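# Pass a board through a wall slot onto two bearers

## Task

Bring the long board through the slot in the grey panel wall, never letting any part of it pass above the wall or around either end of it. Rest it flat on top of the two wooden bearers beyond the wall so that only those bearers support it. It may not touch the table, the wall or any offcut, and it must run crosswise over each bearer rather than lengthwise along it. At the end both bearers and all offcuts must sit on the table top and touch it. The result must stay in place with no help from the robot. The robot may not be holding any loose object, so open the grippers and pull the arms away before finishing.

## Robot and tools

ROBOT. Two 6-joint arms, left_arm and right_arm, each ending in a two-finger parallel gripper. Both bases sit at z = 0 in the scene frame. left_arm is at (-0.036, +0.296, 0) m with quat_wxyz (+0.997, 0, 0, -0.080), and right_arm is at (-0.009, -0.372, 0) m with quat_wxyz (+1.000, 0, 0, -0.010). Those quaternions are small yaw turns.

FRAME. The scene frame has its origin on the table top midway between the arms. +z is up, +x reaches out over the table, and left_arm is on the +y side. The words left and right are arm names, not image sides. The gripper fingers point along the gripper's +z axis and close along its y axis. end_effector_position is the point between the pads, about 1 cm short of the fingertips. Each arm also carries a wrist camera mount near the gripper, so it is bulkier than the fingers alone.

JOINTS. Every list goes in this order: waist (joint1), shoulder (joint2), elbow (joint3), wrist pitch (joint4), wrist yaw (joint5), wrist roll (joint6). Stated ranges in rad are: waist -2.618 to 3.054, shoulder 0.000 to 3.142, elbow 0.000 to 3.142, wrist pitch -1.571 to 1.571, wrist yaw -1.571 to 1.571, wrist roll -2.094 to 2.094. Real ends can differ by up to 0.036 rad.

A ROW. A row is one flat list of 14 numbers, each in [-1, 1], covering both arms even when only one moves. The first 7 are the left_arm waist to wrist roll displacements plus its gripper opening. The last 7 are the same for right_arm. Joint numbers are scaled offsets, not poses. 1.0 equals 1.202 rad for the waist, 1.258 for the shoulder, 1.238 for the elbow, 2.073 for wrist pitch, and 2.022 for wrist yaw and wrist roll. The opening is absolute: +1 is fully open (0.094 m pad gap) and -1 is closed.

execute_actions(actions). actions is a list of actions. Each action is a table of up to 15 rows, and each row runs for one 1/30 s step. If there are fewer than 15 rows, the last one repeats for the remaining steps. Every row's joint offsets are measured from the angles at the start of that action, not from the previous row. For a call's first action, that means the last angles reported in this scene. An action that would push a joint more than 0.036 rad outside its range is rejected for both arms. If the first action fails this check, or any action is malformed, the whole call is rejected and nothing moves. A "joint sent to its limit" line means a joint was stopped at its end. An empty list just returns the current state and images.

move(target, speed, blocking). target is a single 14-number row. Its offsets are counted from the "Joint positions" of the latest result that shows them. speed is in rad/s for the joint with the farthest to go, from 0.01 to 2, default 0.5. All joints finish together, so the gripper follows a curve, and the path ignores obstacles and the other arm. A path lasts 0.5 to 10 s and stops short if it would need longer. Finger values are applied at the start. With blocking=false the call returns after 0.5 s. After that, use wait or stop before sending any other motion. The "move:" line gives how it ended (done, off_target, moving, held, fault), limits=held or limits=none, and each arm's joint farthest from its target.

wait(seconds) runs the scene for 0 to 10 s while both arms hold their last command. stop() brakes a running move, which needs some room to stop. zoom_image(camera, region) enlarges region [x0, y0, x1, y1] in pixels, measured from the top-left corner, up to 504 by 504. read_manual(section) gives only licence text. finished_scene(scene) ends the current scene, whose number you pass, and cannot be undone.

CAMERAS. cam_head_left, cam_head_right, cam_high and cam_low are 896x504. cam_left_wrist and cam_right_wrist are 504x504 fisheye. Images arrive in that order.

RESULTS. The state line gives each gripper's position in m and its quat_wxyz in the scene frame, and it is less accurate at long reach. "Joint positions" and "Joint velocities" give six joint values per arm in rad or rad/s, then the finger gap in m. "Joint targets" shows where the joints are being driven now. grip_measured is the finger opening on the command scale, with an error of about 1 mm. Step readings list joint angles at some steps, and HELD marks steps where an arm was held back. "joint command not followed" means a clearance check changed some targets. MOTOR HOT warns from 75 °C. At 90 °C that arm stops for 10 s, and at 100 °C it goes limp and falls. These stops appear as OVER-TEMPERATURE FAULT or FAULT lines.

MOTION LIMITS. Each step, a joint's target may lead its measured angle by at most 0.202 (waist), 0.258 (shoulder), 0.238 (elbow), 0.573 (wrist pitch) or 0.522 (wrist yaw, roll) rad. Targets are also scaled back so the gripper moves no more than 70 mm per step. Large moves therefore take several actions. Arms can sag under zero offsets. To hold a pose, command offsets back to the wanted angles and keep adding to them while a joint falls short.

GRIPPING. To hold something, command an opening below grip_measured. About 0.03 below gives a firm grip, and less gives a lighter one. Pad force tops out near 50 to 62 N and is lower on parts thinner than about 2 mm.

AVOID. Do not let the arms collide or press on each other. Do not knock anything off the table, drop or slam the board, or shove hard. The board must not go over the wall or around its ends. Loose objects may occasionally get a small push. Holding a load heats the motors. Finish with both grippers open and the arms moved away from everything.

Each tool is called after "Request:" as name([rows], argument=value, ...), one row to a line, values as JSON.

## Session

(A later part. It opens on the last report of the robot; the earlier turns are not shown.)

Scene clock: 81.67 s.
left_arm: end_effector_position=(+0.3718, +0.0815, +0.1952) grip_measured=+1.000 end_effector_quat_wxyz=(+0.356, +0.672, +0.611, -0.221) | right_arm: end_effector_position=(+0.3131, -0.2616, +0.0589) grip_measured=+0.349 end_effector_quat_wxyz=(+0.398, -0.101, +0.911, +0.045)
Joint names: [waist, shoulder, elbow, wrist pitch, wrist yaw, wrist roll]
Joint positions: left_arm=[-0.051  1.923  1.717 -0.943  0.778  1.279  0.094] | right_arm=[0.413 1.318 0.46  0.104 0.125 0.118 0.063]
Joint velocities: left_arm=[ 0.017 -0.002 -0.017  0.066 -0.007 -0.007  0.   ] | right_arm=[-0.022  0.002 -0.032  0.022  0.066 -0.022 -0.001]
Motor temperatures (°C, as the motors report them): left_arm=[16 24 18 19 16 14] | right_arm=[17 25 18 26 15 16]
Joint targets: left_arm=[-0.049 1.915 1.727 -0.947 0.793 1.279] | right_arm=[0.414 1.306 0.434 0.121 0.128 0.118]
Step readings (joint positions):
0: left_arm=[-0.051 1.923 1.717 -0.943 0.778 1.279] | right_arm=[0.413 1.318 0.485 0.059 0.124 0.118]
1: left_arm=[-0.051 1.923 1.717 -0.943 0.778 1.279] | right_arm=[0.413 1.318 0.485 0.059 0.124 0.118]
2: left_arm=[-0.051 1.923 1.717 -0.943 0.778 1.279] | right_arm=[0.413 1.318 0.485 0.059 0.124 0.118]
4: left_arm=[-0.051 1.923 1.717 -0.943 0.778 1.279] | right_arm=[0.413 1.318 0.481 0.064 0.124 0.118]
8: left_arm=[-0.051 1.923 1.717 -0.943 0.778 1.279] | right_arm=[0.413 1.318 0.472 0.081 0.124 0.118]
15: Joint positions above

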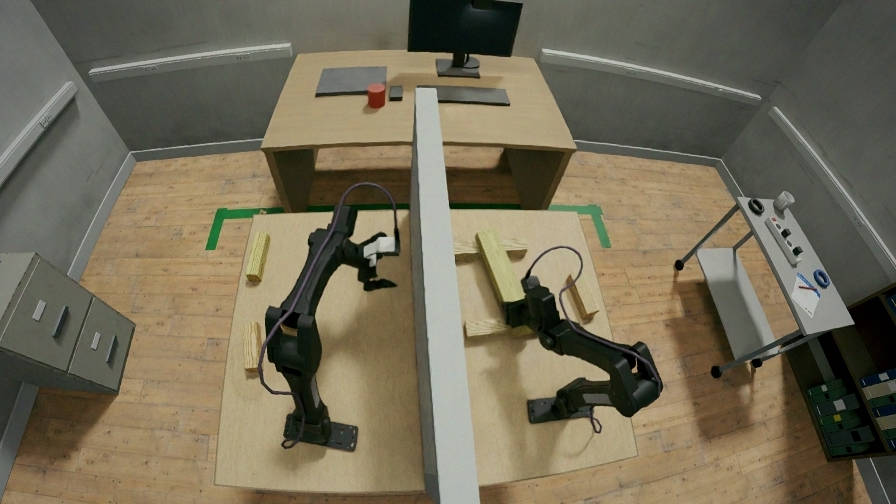

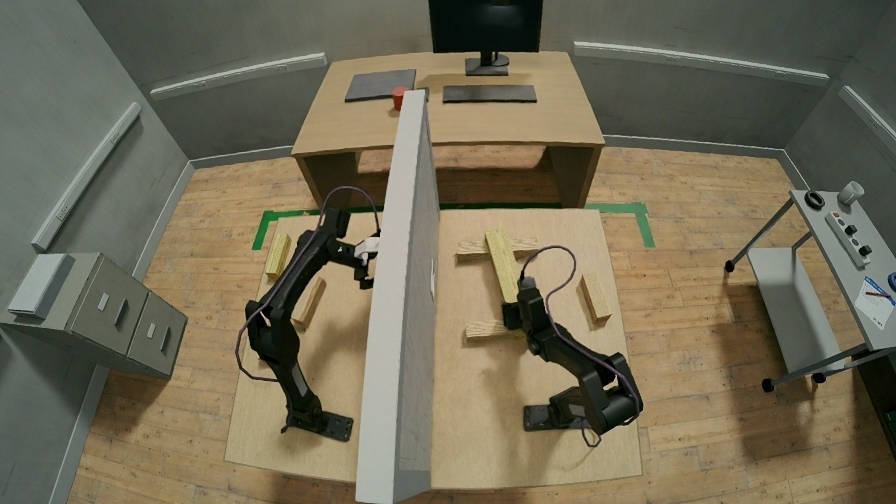

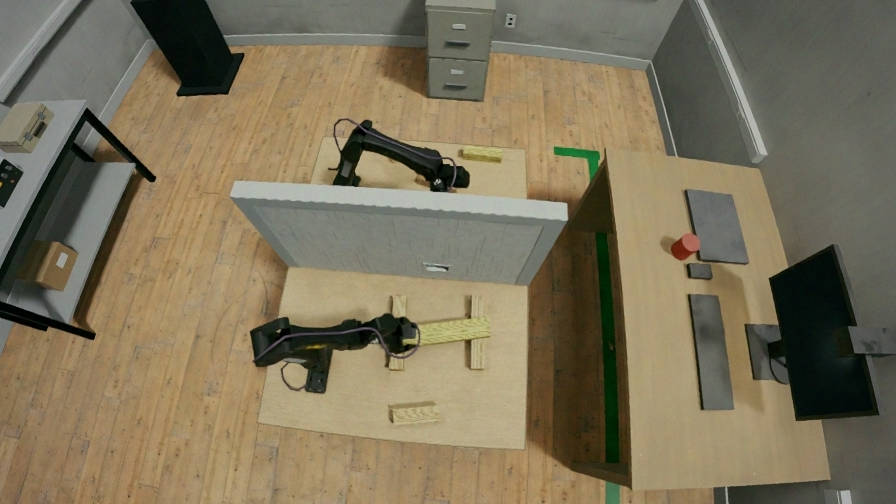

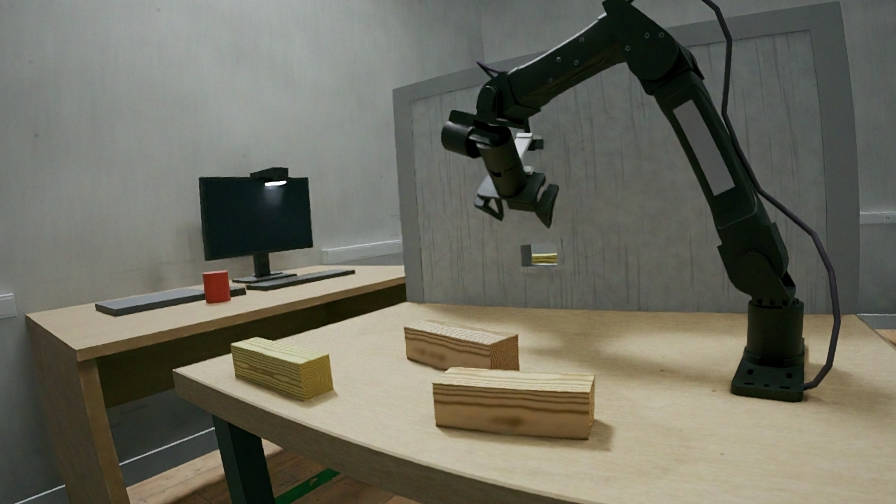

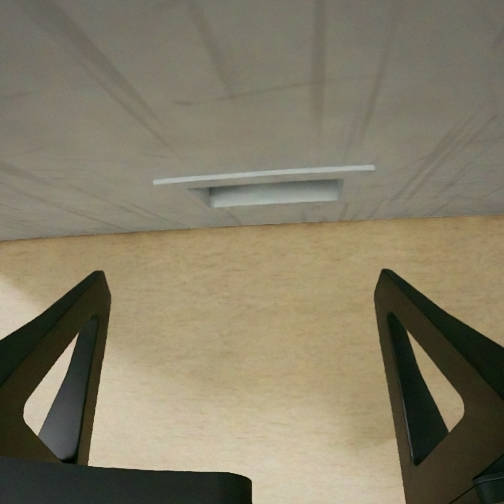

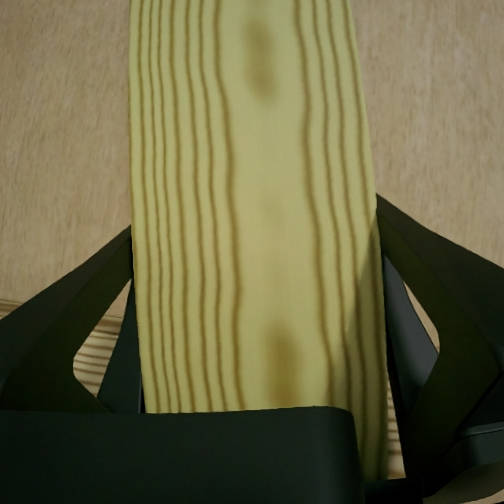

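Request:
execute_actions(actions=[])

Request:
zoom_image(camera="cam_head_right", region=[440, 215, 580, 355])

Scene clock: 82.03 s.
left_arm: end_effector_position=(+0.3718, +0.0815, +0.1952) grip_measured=+1.000 end_effector_quat_wxyz=(+0.356, +0.672, +0.611, -0.221) | right_arm: end_effector_position=(+0.3132, -0.2615, +0.0589) grip_measured=+0.349 end_effector_quat_wxyz=(+0.398, -0.101, +0.911, +0.045)
Joint names: [waist, shoulder, elbow, wrist pitch, wrist yaw, wrist roll]
Joint positions: left_arm=[-0.051  1.923  1.717 -0.943  0.778  1.279  0.094] | right_arm=[0.413 1.318 0.459 0.106 0.125 0.118 0.063]
Joint velocities: left_arm=[-0.007  0.007  0.007  0.022 -0.051  0.066  0.   ] | right_arm=[ 0.022  0.002  0.007  0.007 -0.007  0.037 -0.001]
Motor temperatures (°C, as the motors report them): left_arm=[16 24 18 19 16 14] | right_arm=[17 25 18 26 15 16]
Joint targets: left_arm=[-0.049 1.915 1.727 -0.947 0.793 1.279] | right_arm=[0.414 1.306 0.434 0.121 0.128 0.118]

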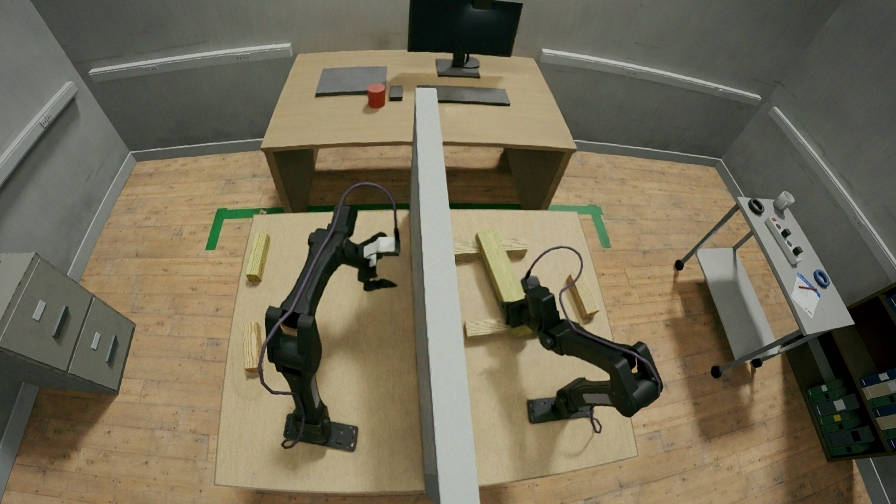

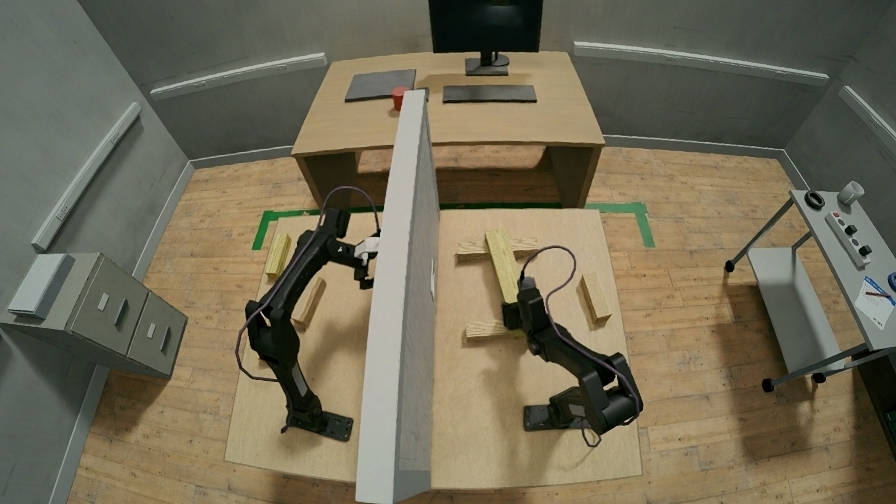

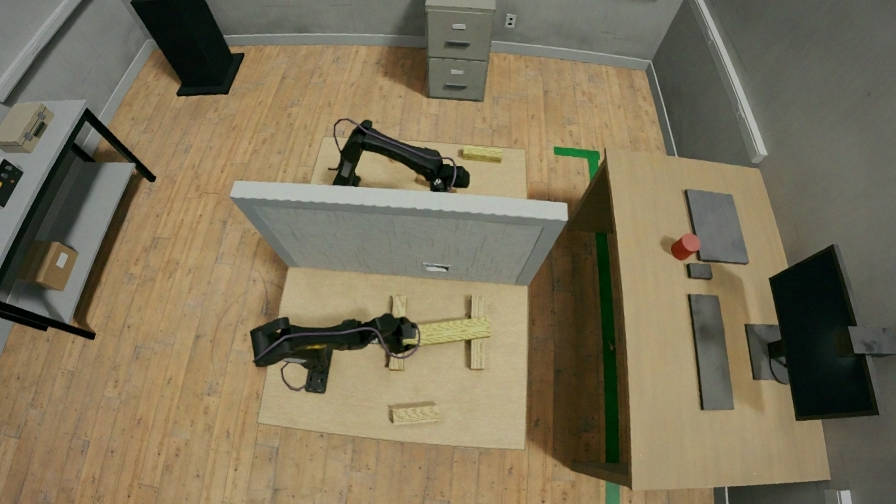

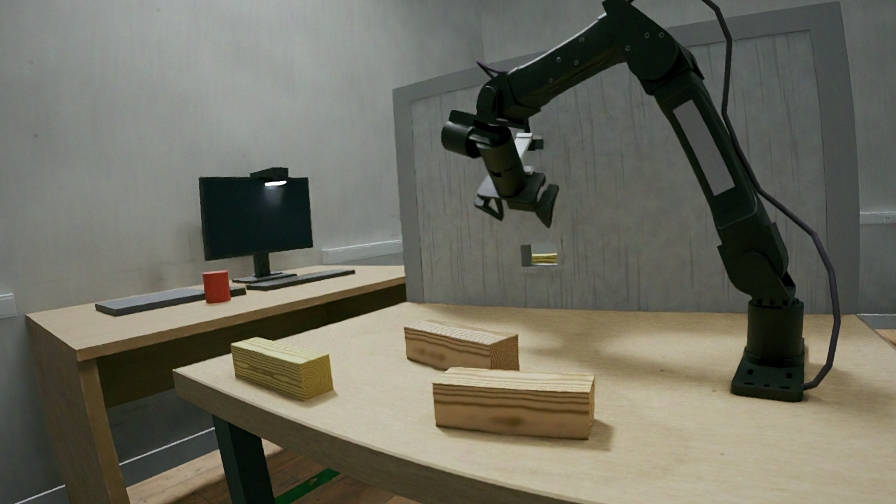

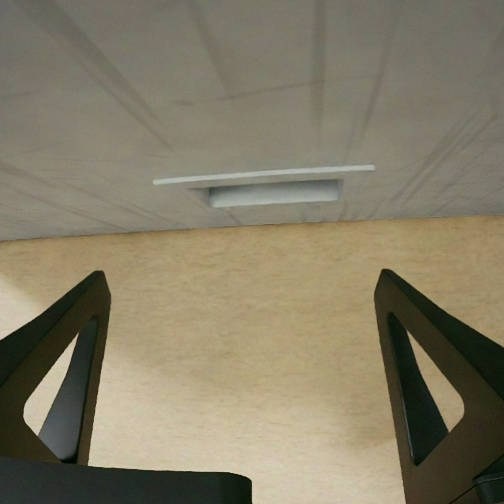

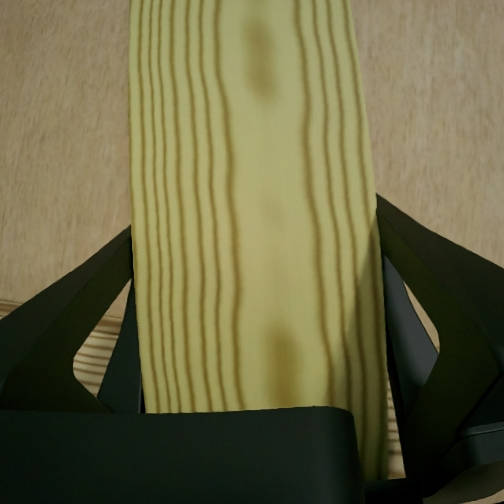

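Region (440, 215, 580, 355) of cam_head_right's 896x504 image, scaled by 3.600, with more detail than that image has.

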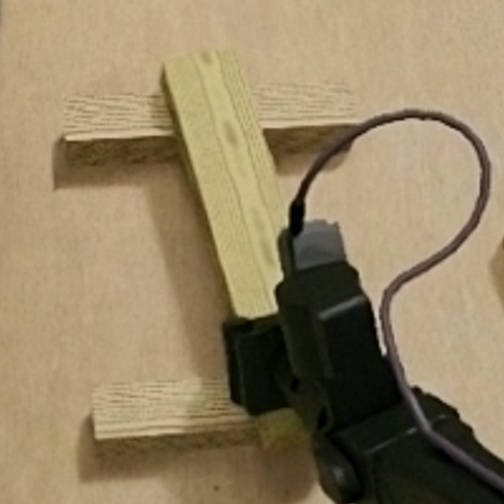

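Request:
execute_actions([
  [
[0.0017,-0.0064,0.0081,-0.0019,0.0074,0,1, 0.0008,-0.0127,-0.0097,0.0048,0,0,0.30],
[0.0017,-0.0064,0.0081,-0.0019,0.0074,0,1, 0.0008,-0.0159,0.0,0.0019,0,0,0.328],
[0.0017,-0.0064,0.0081,-0.0019,0.0074,0,1, 0.0008,-0.0183,0.0065,-0.0010,0,0,0.342],
[0.0017,-0.0064,0.0081,-0.0019,0.0074,0,1, 0.0008,-0.0191,0.0065,-0.0019,0,0,0.55],
[0.0017,-0.0064,0.0081,-0.0019,0.0074,0,1, 0.0008,-0.0199,0.0065,-0.0019,0,0,1],
[0.0017,-0.0064,0.0081,-0.0019,0.0074,0,1, 0.0008,-0.0223,0.0065,-0.0019,0,0,1],
[0.0017,-0.0064,0.0081,-0.0019,0.0074,0,1, 0.0008,-0.0297,0.0065,-0.0019,0,0,1],
[0.0017,-0.0064,0.0081,-0.0019,0.0074,0,1, 0.0008,-0.0421,0.0065,-0.0019,0,0,1],
[0.0017,-0.0064,0.0081,-0.0019,0.0074,0,1, 0.0008,-0.0593,0.0065,-0.0019,0,0,1],
[0.0017,-0.0064,0.0081,-0.0019,0.0074,0,1, 0.0008,-0.0790,0.0065,-0.0019,0,0,1],
[0.0017,-0.0064,0.0081,-0.0019,0.0074,0,1, 0.0008,-0.0987,0.0065,-0.0019,0,0,1],
[0.0017,-0.0064,0.0081,-0.0019,0.0074,0,1, 0.0008,-0.1172,0.0065,-0.0019,0,0,1],
[0.0017,-0.0064,0.0081,-0.0019,0.0074,0,1, 0.0008,-0.1308,0.0065,-0.0019,0,0,1],
[0.0017,-0.0064,0.0081,-0.0019,0.0074,0,1, 0.0008,-0.1394,0.0065,-0.0019,0,0,1],
[0.0017,-0.0064,0.0081,-0.0019,0.0074,0,1, 0.0008,-0.1431,0.0065,-0.0019,0,0,1]
],
])

Scene clock: 83.67 s.
left_arm: end_effector_position=(+0.3718, +0.0815, +0.1952) grip_measured=+1.000 end_effector_quat_wxyz=(+0.356, +0.672, +0.611, -0.221) | right_arm: end_effector_position=(+0.3176, -0.2597, +0.1056) grip_measured=+1.000 end_effector_quat_wxyz=(+0.460, -0.093, +0.881, +0.063)
Joint names: [waist, shoulder, elbow, wrist pitch, wrist yaw, wrist roll]
Joint positions: left_arm=[-0.051  1.923  1.717 -0.943  0.778  1.279  0.094] | right_arm=[0.413 1.171 0.459 0.102 0.125 0.117 0.094]
Joint velocities: left_arm=[ 0.002  0.017  0.012 -0.022 -0.007 -0.037  0.   ] | right_arm=[ 0.002 -0.427 -0.012  0.007 -0.037  0.007  0.   ]
Motor temperatures (°C, as the motors report them): left_arm=[16 24 18 19 16 14] | right_arm=[17 24 18 26 15 16]
Joint targets: left_arm=[-0.049 1.915 1.727 -0.947 0.793 1.279] | right_arm=[0.414 1.138 0.467 0.102 0.125 0.117]
Step readings (joint positions):
0: left_arm=[-0.051 1.923 1.717 -0.943 0.778 1.279] | right_arm=[0.413 1.318 0.459 0.106 0.125 0.118]
1: left_arm=[-0.051 1.923 1.717 -0.943 0.778 1.279] | right_arm=[0.413 1.318 0.459 0.106 0.125 0.118]
2: left_arm=[-0.051 1.923 1.717 -0.943 0.778 1.279] | right_arm=[0.413 1.318 0.459 0.106 0.125 0.118]
4: left_arm=[-0.051 1.923 1.717 -0.943 0.778 1.279] | right_arm=[0.413 1.316 0.459 0.106 0.125 0.117]
8: left_arm=[-0.051 1.923 1.717 -0.943 0.778 1.279] | right_arm=[0.413 1.308 0.459 0.105 0.125 0.117]
15: Joint positions above

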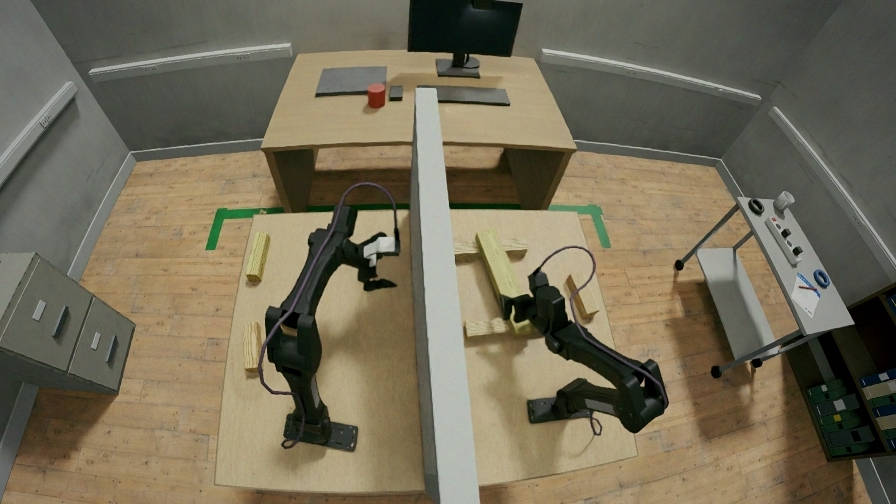

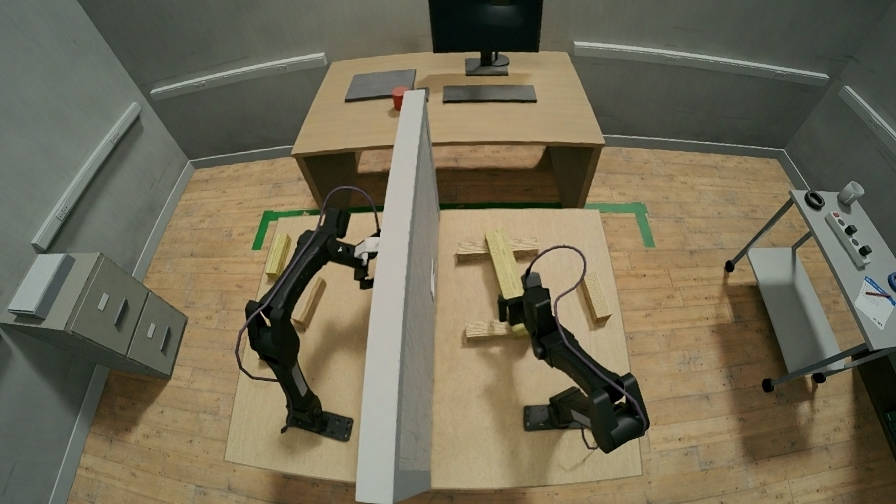

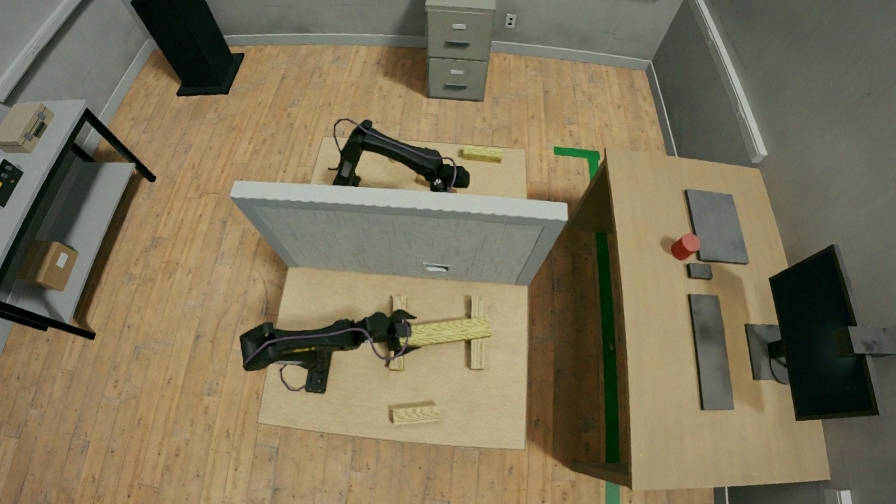

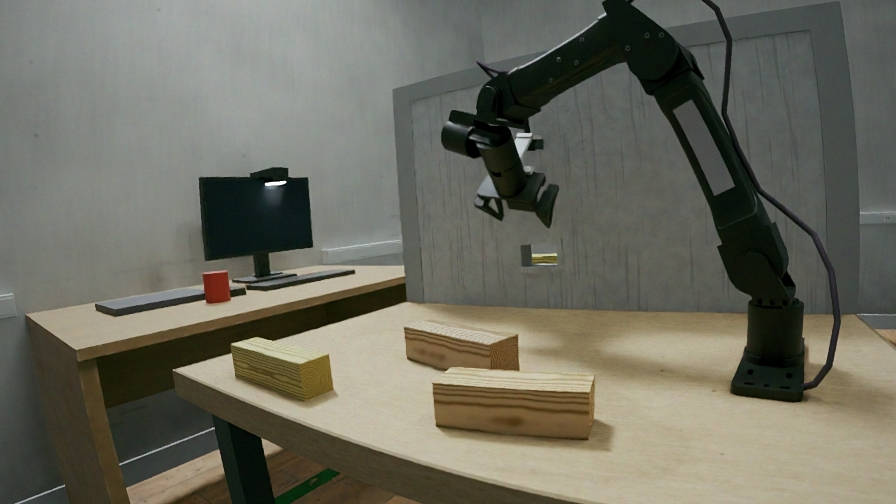

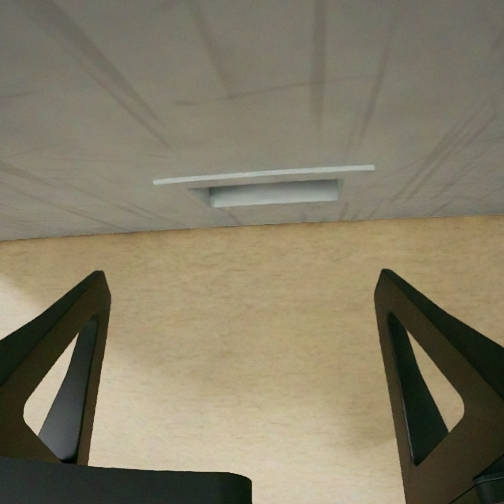

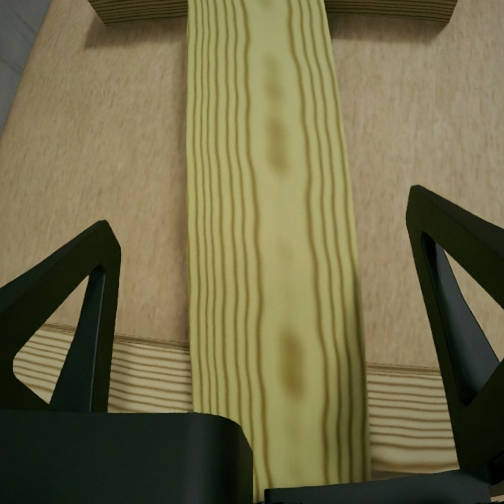

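Request:
execute_actions(actions=[])

Request:
zoom_image(camera="cam_head_right", region=[440, 215, 580, 355])

Request:
zoom_image(camera="cam_high", region=[350, 270, 520, 400])

Scene clock: 83.90 s.
left_arm: end_effector_position=(+0.3718, +0.0815, +0.1952) grip_measured=+1.000 end_effector_quat_wxyz=(+0.356, +0.672, +0.611, -0.221) | right_arm: end_effector_position=(+0.3184, -0.2594, +0.1124) grip_measured=+1.000 end_effector_quat_wxyz=(+0.470, -0.092, +0.875, +0.066)
Joint names: [waist, shoulder, elbow, wrist pitch, wrist yaw, wrist roll]
Joint positions: left_arm=[-0.051  1.923  1.717 -0.943  0.778  1.279  0.094] | right_arm=[0.413 1.153 0.459 0.107 0.125 0.117 0.094]
Joint velocities: left_arm=[-0.002  0.012  0.002 -0.051 -0.007  0.037  0.   ] | right_arm=[-0.002 -0.002  0.002 -0.037 -0.095 -0.007  0.   ]
Motor temperatures (°C, as the motors report them): left_arm=[16 24 18 19 16 14] | right_arm=[17 24 18 26 15 16]
Joint targets: left_arm=[-0.049 1.915 1.727 -0.947 0.793 1.279] | right_arm=[0.414 1.138 0.467 0.102 0.125 0.117]

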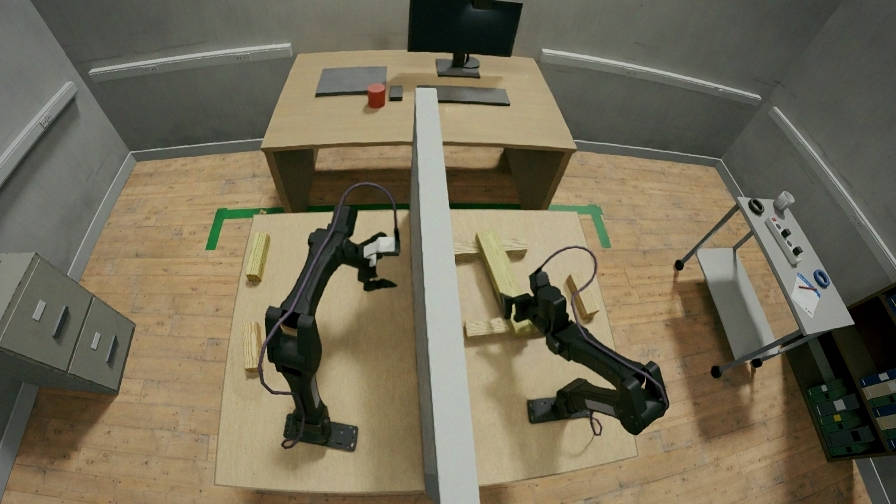

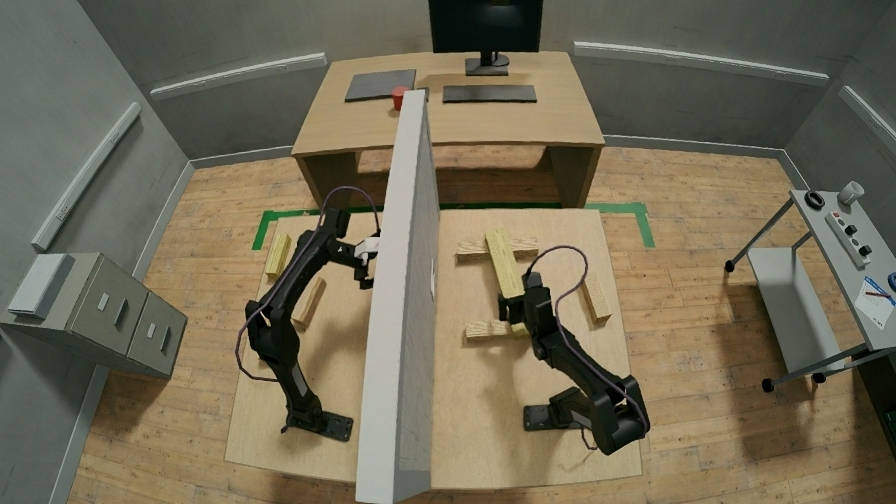

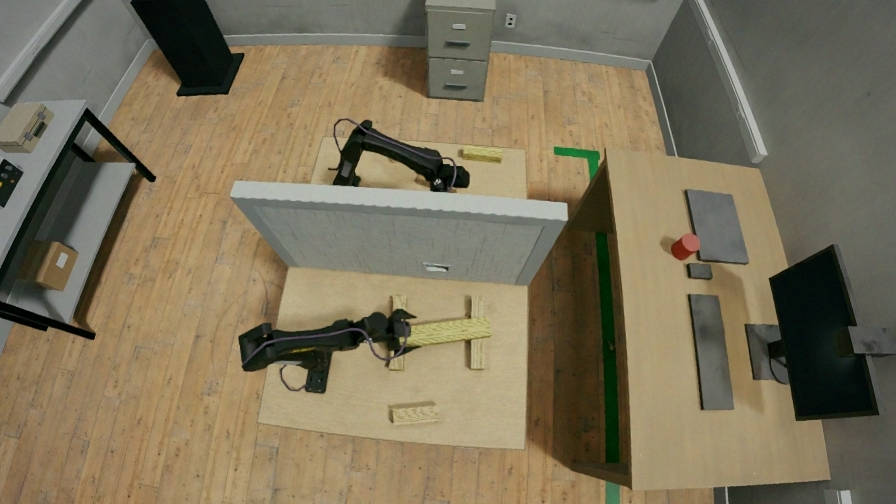

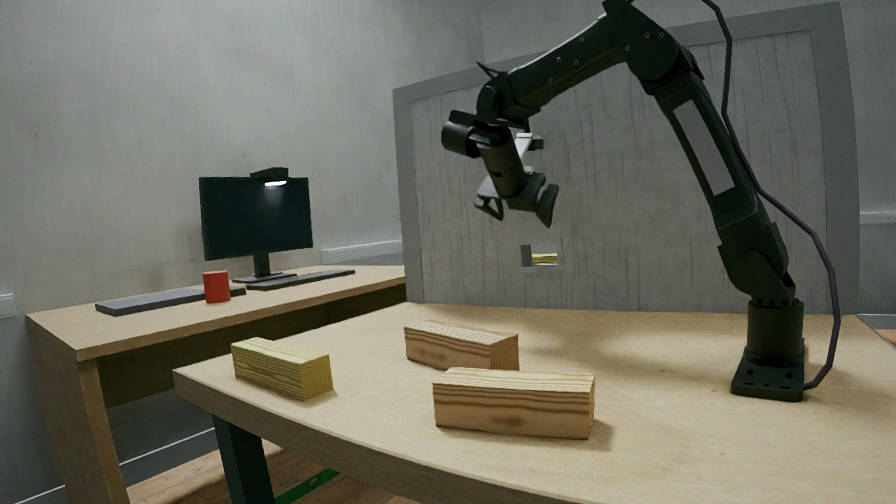

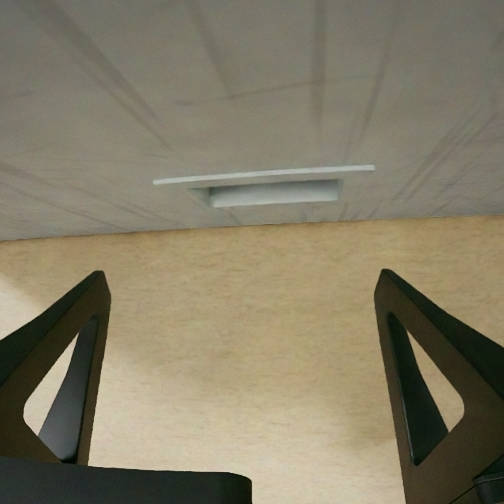

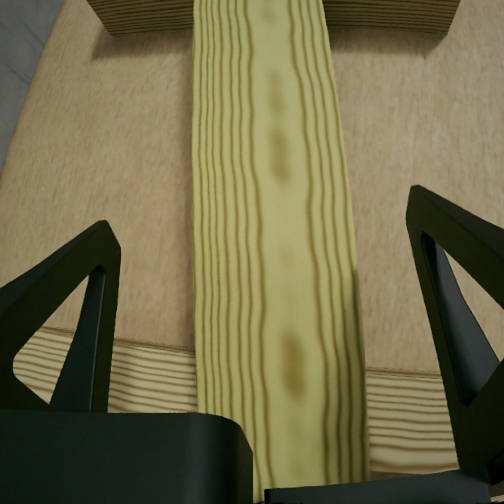

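Region (440, 215, 580, 355) of cam_head_right's 896x504 image, scaled by 3.600, with more detail than that image has.

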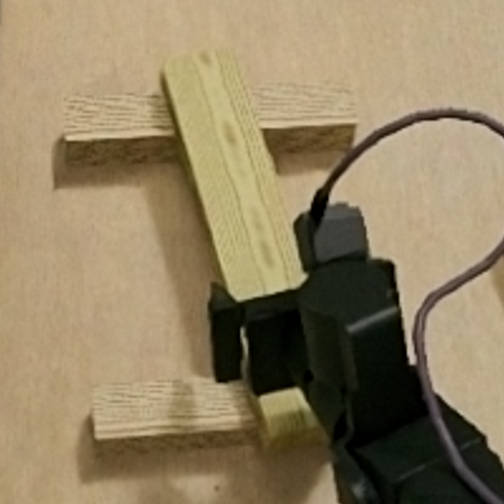

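Region (350, 270, 520, 400) of cam_high's 896x504 image, scaled by 2.965, with more detail than that image has; it fills the top 385 rows of this view, and the rest is white.

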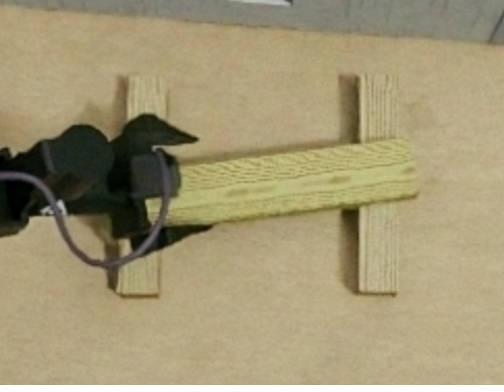

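Request:
finished_scene(scene=2)

The scene is finished: the task was done.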